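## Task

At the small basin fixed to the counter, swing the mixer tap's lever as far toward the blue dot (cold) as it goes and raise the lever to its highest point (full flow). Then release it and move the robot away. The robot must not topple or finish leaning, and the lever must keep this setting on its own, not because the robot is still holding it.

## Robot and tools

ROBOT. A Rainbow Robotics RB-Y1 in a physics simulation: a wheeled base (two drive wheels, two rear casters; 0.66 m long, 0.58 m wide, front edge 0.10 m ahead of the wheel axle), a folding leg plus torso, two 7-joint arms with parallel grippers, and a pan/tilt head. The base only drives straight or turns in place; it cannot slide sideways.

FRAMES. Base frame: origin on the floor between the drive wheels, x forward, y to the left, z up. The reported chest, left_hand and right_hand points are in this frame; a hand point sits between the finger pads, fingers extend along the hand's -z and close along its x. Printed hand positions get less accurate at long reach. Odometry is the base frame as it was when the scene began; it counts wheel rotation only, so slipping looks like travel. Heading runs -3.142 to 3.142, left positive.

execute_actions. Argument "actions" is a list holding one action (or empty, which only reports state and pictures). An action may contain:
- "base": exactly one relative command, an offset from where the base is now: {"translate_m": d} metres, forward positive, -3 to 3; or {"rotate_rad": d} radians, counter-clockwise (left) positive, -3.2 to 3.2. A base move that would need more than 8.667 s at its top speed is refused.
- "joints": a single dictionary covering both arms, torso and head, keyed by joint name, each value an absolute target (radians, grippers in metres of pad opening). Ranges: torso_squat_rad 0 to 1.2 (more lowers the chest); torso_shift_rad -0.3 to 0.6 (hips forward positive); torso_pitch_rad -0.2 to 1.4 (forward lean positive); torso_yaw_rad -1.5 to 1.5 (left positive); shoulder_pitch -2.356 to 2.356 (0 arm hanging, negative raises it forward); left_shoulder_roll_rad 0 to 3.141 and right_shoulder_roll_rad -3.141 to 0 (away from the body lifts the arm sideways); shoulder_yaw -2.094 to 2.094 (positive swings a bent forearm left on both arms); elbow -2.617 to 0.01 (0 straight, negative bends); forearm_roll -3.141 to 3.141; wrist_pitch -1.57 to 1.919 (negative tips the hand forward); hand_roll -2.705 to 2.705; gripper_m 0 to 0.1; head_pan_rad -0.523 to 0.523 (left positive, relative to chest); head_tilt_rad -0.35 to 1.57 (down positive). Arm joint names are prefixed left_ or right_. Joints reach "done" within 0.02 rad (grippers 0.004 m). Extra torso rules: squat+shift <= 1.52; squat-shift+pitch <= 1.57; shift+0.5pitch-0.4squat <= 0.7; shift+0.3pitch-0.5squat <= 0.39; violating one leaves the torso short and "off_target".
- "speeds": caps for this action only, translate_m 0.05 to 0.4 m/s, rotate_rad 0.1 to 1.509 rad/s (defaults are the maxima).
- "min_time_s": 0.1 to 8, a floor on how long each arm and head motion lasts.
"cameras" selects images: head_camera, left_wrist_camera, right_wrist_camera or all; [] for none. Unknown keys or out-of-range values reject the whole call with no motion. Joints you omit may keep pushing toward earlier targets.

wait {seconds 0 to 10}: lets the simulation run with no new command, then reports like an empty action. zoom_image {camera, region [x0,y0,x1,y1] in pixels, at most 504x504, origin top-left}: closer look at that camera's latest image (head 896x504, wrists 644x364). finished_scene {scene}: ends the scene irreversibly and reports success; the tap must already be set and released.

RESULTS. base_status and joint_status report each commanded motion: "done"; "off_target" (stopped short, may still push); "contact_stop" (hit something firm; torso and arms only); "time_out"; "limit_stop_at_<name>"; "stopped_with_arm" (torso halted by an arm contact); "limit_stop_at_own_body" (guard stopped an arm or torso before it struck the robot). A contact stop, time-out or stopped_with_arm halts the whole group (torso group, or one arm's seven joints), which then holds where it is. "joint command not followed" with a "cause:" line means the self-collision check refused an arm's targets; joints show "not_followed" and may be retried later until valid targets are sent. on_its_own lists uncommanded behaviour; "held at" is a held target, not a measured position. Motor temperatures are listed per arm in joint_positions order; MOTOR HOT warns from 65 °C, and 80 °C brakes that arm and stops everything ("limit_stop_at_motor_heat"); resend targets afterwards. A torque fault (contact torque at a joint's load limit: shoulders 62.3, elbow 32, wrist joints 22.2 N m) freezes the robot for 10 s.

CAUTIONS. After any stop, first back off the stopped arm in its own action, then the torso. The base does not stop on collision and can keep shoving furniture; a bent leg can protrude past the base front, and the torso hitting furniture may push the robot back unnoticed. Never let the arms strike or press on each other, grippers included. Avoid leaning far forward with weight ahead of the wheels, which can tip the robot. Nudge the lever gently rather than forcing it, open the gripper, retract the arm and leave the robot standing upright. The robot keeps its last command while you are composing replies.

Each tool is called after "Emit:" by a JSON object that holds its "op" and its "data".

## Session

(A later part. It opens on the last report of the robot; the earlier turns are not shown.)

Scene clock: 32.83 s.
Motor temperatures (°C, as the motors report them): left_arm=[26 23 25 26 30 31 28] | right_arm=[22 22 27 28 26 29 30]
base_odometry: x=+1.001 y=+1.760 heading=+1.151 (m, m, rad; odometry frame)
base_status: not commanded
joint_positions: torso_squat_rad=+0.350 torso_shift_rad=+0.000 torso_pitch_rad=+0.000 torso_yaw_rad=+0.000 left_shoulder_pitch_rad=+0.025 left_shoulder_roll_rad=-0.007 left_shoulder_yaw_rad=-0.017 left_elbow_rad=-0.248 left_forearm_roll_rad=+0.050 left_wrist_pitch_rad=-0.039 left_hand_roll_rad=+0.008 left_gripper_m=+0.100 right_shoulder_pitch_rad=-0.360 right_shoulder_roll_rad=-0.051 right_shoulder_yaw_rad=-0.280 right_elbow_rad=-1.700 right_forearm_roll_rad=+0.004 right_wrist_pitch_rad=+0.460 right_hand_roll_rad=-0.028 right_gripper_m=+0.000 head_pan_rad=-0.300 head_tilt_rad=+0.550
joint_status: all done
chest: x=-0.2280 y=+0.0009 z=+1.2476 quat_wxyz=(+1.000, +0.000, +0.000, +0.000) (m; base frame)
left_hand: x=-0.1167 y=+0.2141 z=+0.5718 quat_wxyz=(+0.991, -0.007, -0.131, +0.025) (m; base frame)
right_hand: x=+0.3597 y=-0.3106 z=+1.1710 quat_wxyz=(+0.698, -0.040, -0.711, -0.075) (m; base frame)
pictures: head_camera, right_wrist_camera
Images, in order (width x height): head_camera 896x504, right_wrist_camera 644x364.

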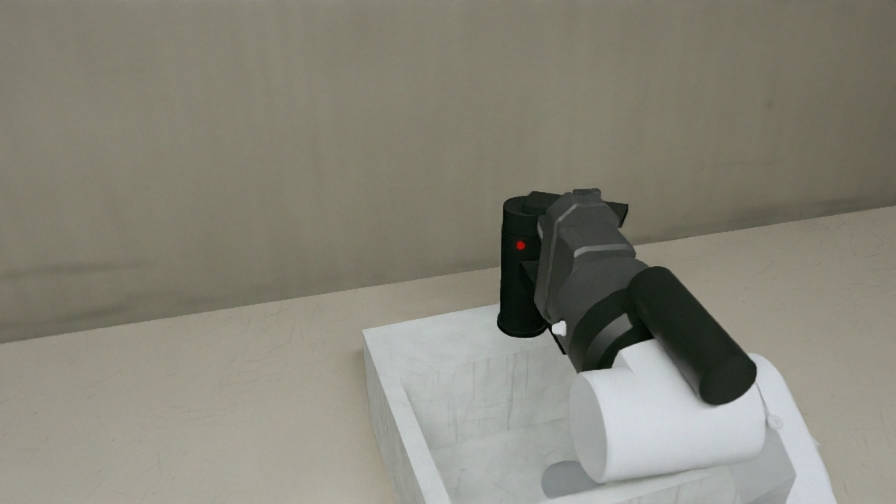

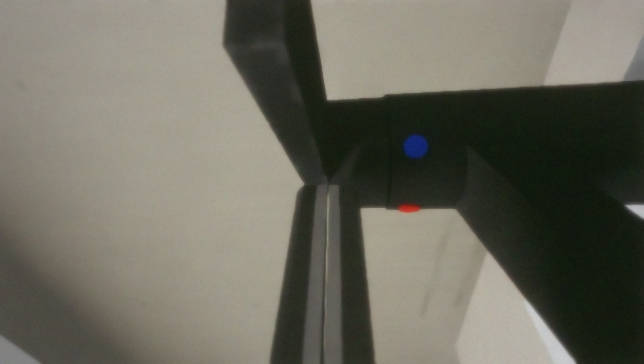

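Emit:
{"op": "execute_actions", "data": {"actions": [{"joints": {"right_shoulder_pitch_rad": -0.29, "right_wrist_pitch_rad": 0.39}, "min_time_s": 0.6}], "cameras": ["right_wrist_camera"]}}

Scene clock: 43.33 s.
Motor temperatures (°C, as the motors report them): left_arm=[26 23 25 26 30 31 28] | right_arm=[21 22 27 28 26 29 30]
TORQUE FAULT: right_elbow_rad reached its load limit. The robot stopped for 10 seconds, dropped its targets and accepts commands again. The stop added 9.1 s to the call and to motion_time.
base_odometry: x=+1.001 y=+1.760 heading=+1.151 (m, m, rad; odometry frame)
base_status: not commanded
joint_positions: torso_squat_rad=+0.350 torso_shift_rad=+0.000 torso_pitch_rad=-0.001 torso_yaw_rad=+0.000 left_shoulder_pitch_rad=+0.025 left_shoulder_roll_rad=-0.007 left_shoulder_yaw_rad=-0.017 left_elbow_rad=-0.248 left_forearm_roll_rad=+0.050 left_wrist_pitch_rad=-0.039 left_hand_roll_rad=+0.008 left_gripper_m=+0.100 right_shoulder_pitch_rad=-0.330 right_shoulder_roll_rad=-0.052 right_shoulder_yaw_rad=-0.278 right_elbow_rad=-1.709 right_forearm_roll_rad=+0.003 right_wrist_pitch_rad=+0.416 right_hand_roll_rad=-0.029 right_gripper_m=+0.000 head_pan_rad=-0.300 head_tilt_rad=+0.550
joint_status: right_shoulder_pitch_rad contact_stop (moved +0.030 of +0.070); right_wrist_pitch_rad contact_stop_at_right_shoulder_pitch_rad (moved -0.044 of -0.070)
on_its_own: right_shoulder_pitch_rad is held at -0.326, not at your -0.290, since a contact_stop; right_wrist_pitch_rad is held at +0.417, not at your +0.390, since a contact_stop
chest: x=-0.2285 y=+0.0011 z=+1.2476 quat_wxyz=(+1.000, -0.001, +0.000, +0.000) (m; base frame)
left_hand: x=-0.1165 y=+0.2141 z=+0.5718 quat_wxyz=(+0.991, -0.008, -0.132, +0.025) (m; base frame)
right_hand: x=+0.3529 y=-0.3159 z=+1.1693 quat_wxyz=(+0.689, -0.046, -0.719, -0.075) (m; base frame)
pictures: right_wrist_camera
Images, in order (width x height): right_wrist_camera 644x364.

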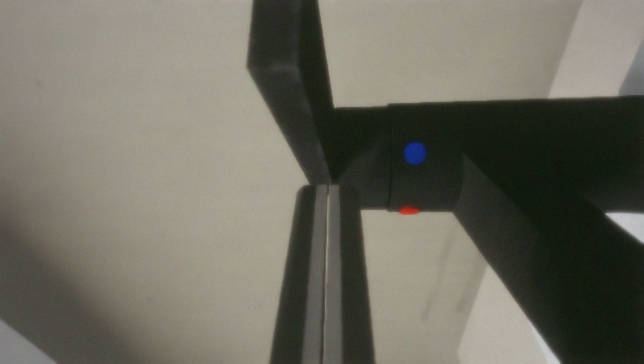

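Emit:
{"op": "execute_actions", "data": {"actions": [{"joints": {"right_shoulder_pitch_rad": -0.41, "right_wrist_pitch_rad": 0.51, "right_elbow_rad": -1.7, "right_shoulder_yaw_rad": -0.28}, "base": {"translate_m": -0.08}}], "cameras": []}}

Emit:
{"op": "execute_actions", "data": {"actions": [{"joints": {"right_shoulder_yaw_rad": -0.42, "right_shoulder_pitch_rad": -0.31, "right_wrist_pitch_rad": 0.41}}], "cameras": ["head_camera", "right_wrist_camera"]}}

Scene clock: 45.13 s.
Motor temperatures (°C, as the motors report them): left_arm=[26 23 25 26 30 31 28] | right_arm=[21 22 27 28 26 29 30]
base_odometry: x=+0.968 y=+1.687 heading=+1.150 (m, m, rad; odometry frame)
base_status: done
joint_positions: torso_squat_rad=+0.350 torso_shift_rad=+0.000 torso_pitch_rad=+0.000 torso_yaw_rad=+0.000 left_shoulder_pitch_rad=+0.025 left_shoulder_roll_rad=-0.007 left_shoulder_yaw_rad=-0.017 left_elbow_rad=-0.248 left_forearm_roll_rad=+0.050 left_wrist_pitch_rad=-0.039 left_hand_roll_rad=+0.008 left_gripper_m=+0.100 right_shoulder_pitch_rad=-0.410 right_shoulder_roll_rad=-0.052 right_shoulder_yaw_rad=-0.280 right_elbow_rad=-1.700 right_forearm_roll_rad=+0.004 right_wrist_pitch_rad=+0.510 right_hand_roll_rad=-0.029 right_gripper_m=+0.000 head_pan_rad=-0.300 head_tilt_rad=+0.550
joint_status: all done
chest: x=-0.2280 y=+0.0008 z=+1.2476 quat_wxyz=(+1.000, +0.000, +0.000, +0.000) (m; base frame)
left_hand: x=-0.1167 y=+0.2141 z=+0.5718 quat_wxyz=(+0.991, -0.007, -0.131, +0.025) (m; base frame)
right_hand: x=+0.3684 y=-0.3005 z=+1.1871 quat_wxyz=(+0.700, -0.031, -0.710, -0.071) (m; base frame)
pictures: none
No camera images: the call's "cameras" was empty. Leave "cameras" out to get every camera's image.

Scene clock: 46.03 s.
Motor temperatures (°C, as the motors report them): left_arm=[26 23 25 26 30 31 28] | right_arm=[21 22 27 28 26 29 30]
base_odometry: x=+0.968 y=+1.687 heading=+1.150 (m, m, rad; odometry frame)
base_status: not commanded
joint_positions: torso_squat_rad=+0.350 torso_shift_rad=+0.000 torso_pitch_rad=+0.000 torso_yaw_rad=-0.001 left_shoulder_pitch_rad=+0.025 left_shoulder_roll_rad=-0.007 left_shoulder_yaw_rad=-0.017 left_elbow_rad=-0.248 left_forearm_roll_rad=+0.050 left_wrist_pitch_rad=-0.039 left_hand_roll_rad=+0.008 left_gripper_m=+0.100 right_shoulder_pitch_rad=-0.310 right_shoulder_roll_rad=-0.052 right_shoulder_yaw_rad=-0.420 right_elbow_rad=-1.700 right_forearm_roll_rad=+0.004 right_wrist_pitch_rad=+0.410 right_hand_roll_rad=-0.029 right_gripper_m=+0.000 head_pan_rad=-0.300 head_tilt_rad=+0.550
joint_status: all done
chest: x=-0.2279 y=+0.0008 z=+1.2476 quat_wxyz=(+1.000, +0.000, +0.000, +0.000) (m; base frame)
left_hand: x=-0.1167 y=+0.2141 z=+0.5718 quat_wxyz=(+0.991, -0.007, -0.131, +0.025) (m; base frame)
right_hand: x=+0.3327 y=-0.3903 z=+1.1520 quat_wxyz=(+0.689, -0.082, -0.706, -0.139) (m; base frame)
pictures: head_camera, right_wrist_camera
Images, in order (width x height): head_camera 896x504, right_wrist_camera 644x364.

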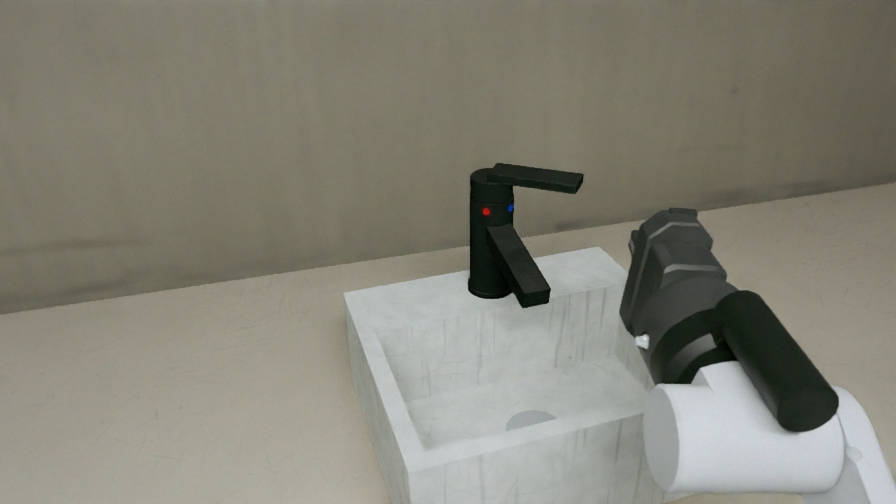

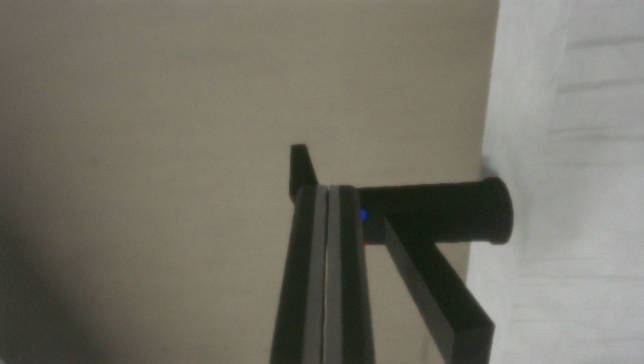

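Emit:
{"op": "execute_actions", "data": {"actions": [{"joints": {"right_shoulder_yaw_rad": -0.35}, "base": {"translate_m": 0.1}}], "cameras": ["head_camera", "right_wrist_camera"]}}

Scene clock: 53.23 s.
Motor temperatures (°C, as the motors report them): left_arm=[26 23 25 26 30 31 28] | right_arm=[22 22 27 28 26 29 30]
base_odometry: x=+1.009 y=+1.779 heading=+1.150 (m, m, rad; odometry frame)
base_status: done
joint_positions: torso_squat_rad=+0.350 torso_shift_rad=+0.000 torso_pitch_rad=+0.000 torso_yaw_rad=-0.001 left_shoulder_pitch_rad=+0.025 left_shoulder_roll_rad=-0.007 left_shoulder_yaw_rad=-0.017 left_elbow_rad=-0.248 left_forearm_roll_rad=+0.050 left_wrist_pitch_rad=-0.039 left_hand_roll_rad=+0.008 left_gripper_m=+0.100 right_shoulder_pitch_rad=-0.310 right_shoulder_roll_rad=-0.053 right_shoulder_yaw_rad=-0.352 right_elbow_rad=-1.701 right_forearm_roll_rad=+0.004 right_wrist_pitch_rad=+0.409 right_hand_roll_rad=-0.028 right_gripper_m=+0.000 head_pan_rad=-0.300 head_tilt_rad=+0.550
joint_status: all done
chest: x=-0.2281 y=+0.0006 z=+1.2476 quat_wxyz=(+1.000, +0.000, +0.000, +0.000) (m; base frame)
left_hand: x=-0.1165 y=+0.2140 z=+0.5719 quat_wxyz=(+0.991, -0.007, -0.131, +0.025) (m; base frame)
right_hand: x=+0.3419 y=-0.3579 z=+1.1551 quat_wxyz=(+0.692, -0.068, -0.710, -0.109) (m; base frame)
pictures: head_camera, right_wrist_camera
Images, in order (width x height): head_camera 896x504, right_wrist_camera 644x364.

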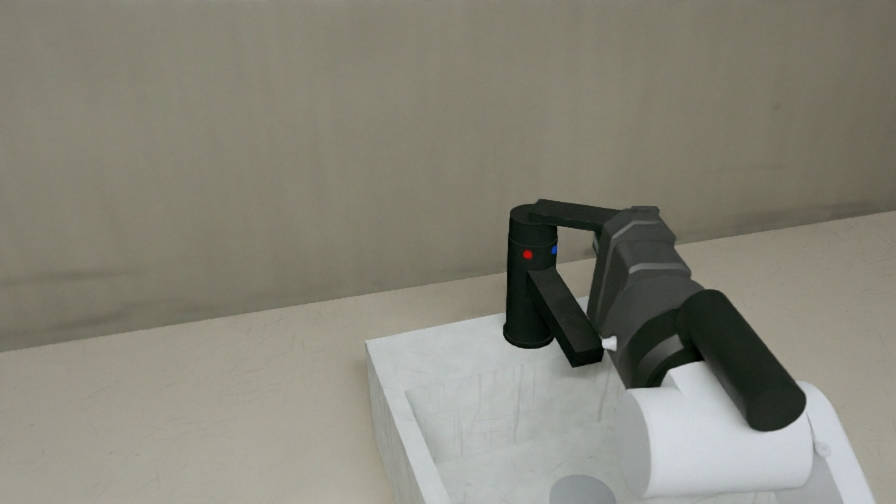

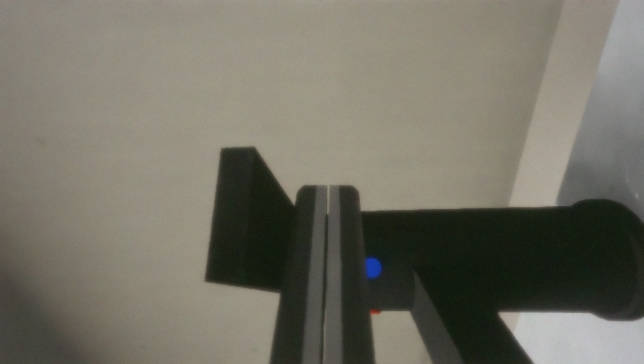

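Emit:
{"op": "execute_actions", "data": {"actions": [{"joints": {"right_shoulder_pitch_rad": -0.45, "right_wrist_pitch_rad": 0.55}, "min_time_s": 1.0}], "cameras": ["head_camera", "right_wrist_camera"]}}

Scene clock: 55.07 s.
Motor temperatures (°C, as the motors report them): left_arm=[26 23 25 26 30 31 28] | right_arm=[22 22 27 28 26 29 30]
base_odometry: x=+1.009 y=+1.779 heading=+1.150 (m, m, rad; odometry frame)
base_status: not commanded
joint_positions: torso_squat_rad=+0.350 torso_shift_rad=+0.000 torso_pitch_rad=+0.000 torso_yaw_rad=-0.001 left_shoulder_pitch_rad=+0.025 left_shoulder_roll_rad=-0.007 left_shoulder_yaw_rad=-0.017 left_elbow_rad=-0.248 left_forearm_roll_rad=+0.050 left_wrist_pitch_rad=-0.039 left_hand_roll_rad=+0.008 left_gripper_m=+0.100 right_shoulder_pitch_rad=-0.405 right_shoulder_roll_rad=-0.053 right_shoulder_yaw_rad=-0.356 right_elbow_rad=-1.695 right_forearm_roll_rad=+0.005 right_wrist_pitch_rad=+0.513 right_hand_roll_rad=-0.028 right_gripper_m=+0.000 head_pan_rad=-0.300 head_tilt_rad=+0.550
joint_status: right_shoulder_pitch_rad contact_stop (moved -0.095 of -0.140); right_wrist_pitch_rad contact_stop_at_right_shoulder_pitch_rad (moved +0.104 of +0.141)
on_its_own: right_shoulder_pitch_rad is held at -0.406, not at your -0.450, since a contact_stop; right_wrist_pitch_rad is held at +0.513, not at your +0.550, since a contact_stop
chest: x=-0.2279 y=+0.0007 z=+1.2476 quat_wxyz=(+1.000, +0.000, +0.000, +0.000) (m; base frame)
left_hand: x=-0.1167 y=+0.2142 z=+0.5718 quat_wxyz=(+0.991, -0.007, -0.131, +0.025) (m; base frame)
right_hand: x=+0.3612 y=-0.3400 z=+1.1795 quat_wxyz=(+0.701, -0.048, -0.703, -0.106) (m; base frame)
pictures: head_camera, right_wrist_camera
Images, in order (width x height): head_camera 896x504, right_wrist_camera 644x364.

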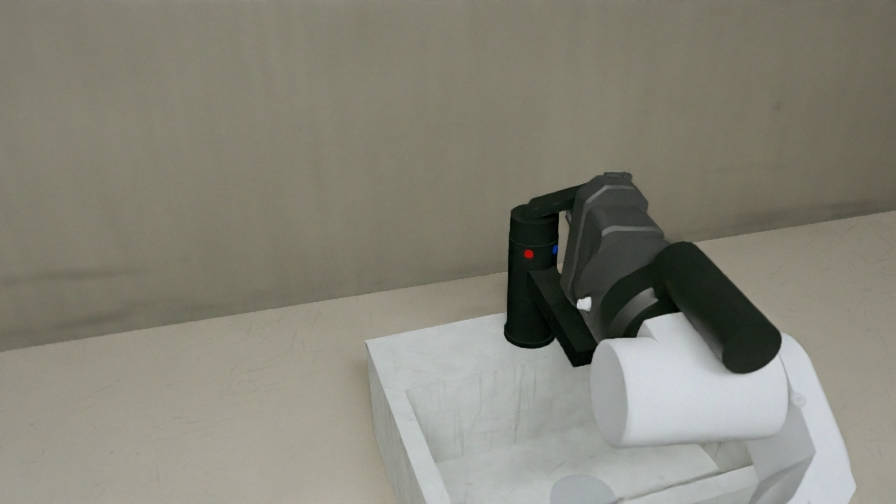

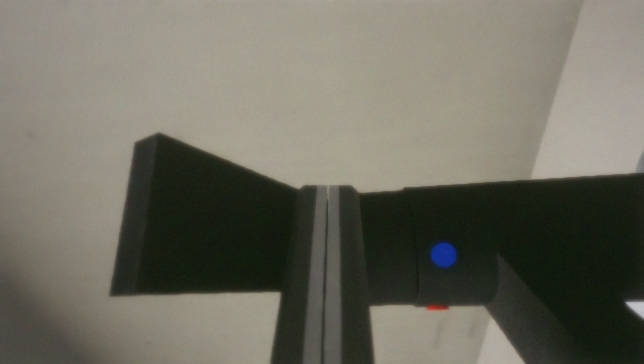

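Emit:
{"op": "execute_actions", "data": {"actions": [{"joints": {"right_shoulder_pitch_rad": -0.31, "right_wrist_pitch_rad": 0.41, "right_shoulder_yaw_rad": -0.42}, "base": {"translate_m": -0.25}}], "cameras": ["head_camera"]}}

Scene clock: 57.30 s.
Motor temperatures (°C, as the motors report them): left_arm=[26 23 25 26 30 31 28] | right_arm=[22 22 27 28 26 29 30]
base_odometry: x=+0.907 y=+1.551 heading=+1.151 (m, m, rad; odometry frame)
base_status: done
joint_positions: torso_squat_rad=+0.350 torso_shift_rad=+0.000 torso_pitch_rad=+0.000 torso_yaw_rad=-0.001 left_shoulder_pitch_rad=+0.025 left_shoulder_roll_rad=-0.007 left_shoulder_yaw_rad=-0.017 left_elbow_rad=-0.248 left_forearm_roll_rad=+0.050 left_wrist_pitch_rad=-0.039 left_hand_roll_rad=+0.008 left_gripper_m=+0.100 right_shoulder_pitch_rad=-0.310 right_shoulder_roll_rad=-0.053 right_shoulder_yaw_rad=-0.420 right_elbow_rad=-1.695 right_forearm_roll_rad=+0.005 right_wrist_pitch_rad=+0.410 right_hand_roll_rad=-0.028 right_gripper_m=+0.000 head_pan_rad=-0.300 head_tilt_rad=+0.550
joint_status: all done
chest: x=-0.2279 y=+0.0008 z=+1.2476 quat_wxyz=(+1.000, +0.000, +0.000, +0.000) (m; base frame)
left_hand: x=-0.1168 y=+0.2142 z=+0.5718 quat_wxyz=(+0.991, -0.007, -0.131, +0.025) (m; base frame)
right_hand: x=+0.3330 y=-0.3908 z=+1.1502 quat_wxyz=(+0.691, -0.084, -0.705, -0.138) (m; base frame)
pictures: head_camera
Images, in order (width x height): head_camera 896x504.

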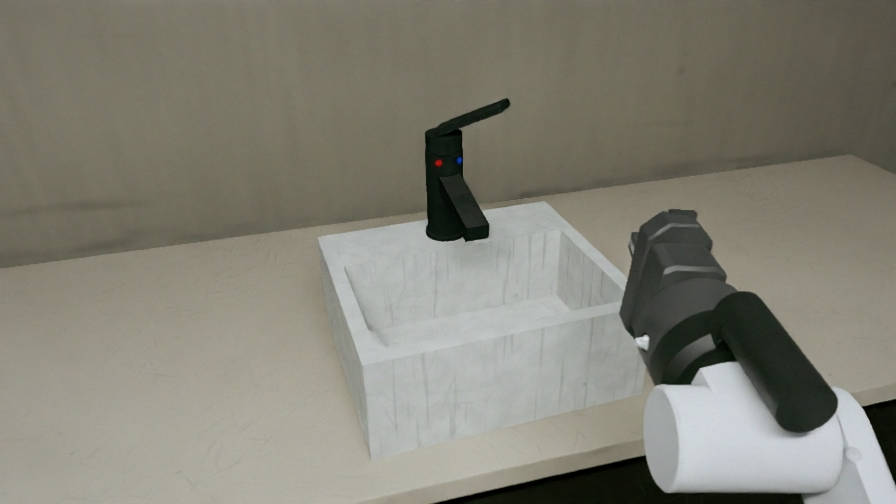

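The lever is turned fully toward blue and lifted all the way, and the hand is clear.

Emit:
{"op": "finished_scene", "data": {"scene": 1}}

The scene is finished: the task was done.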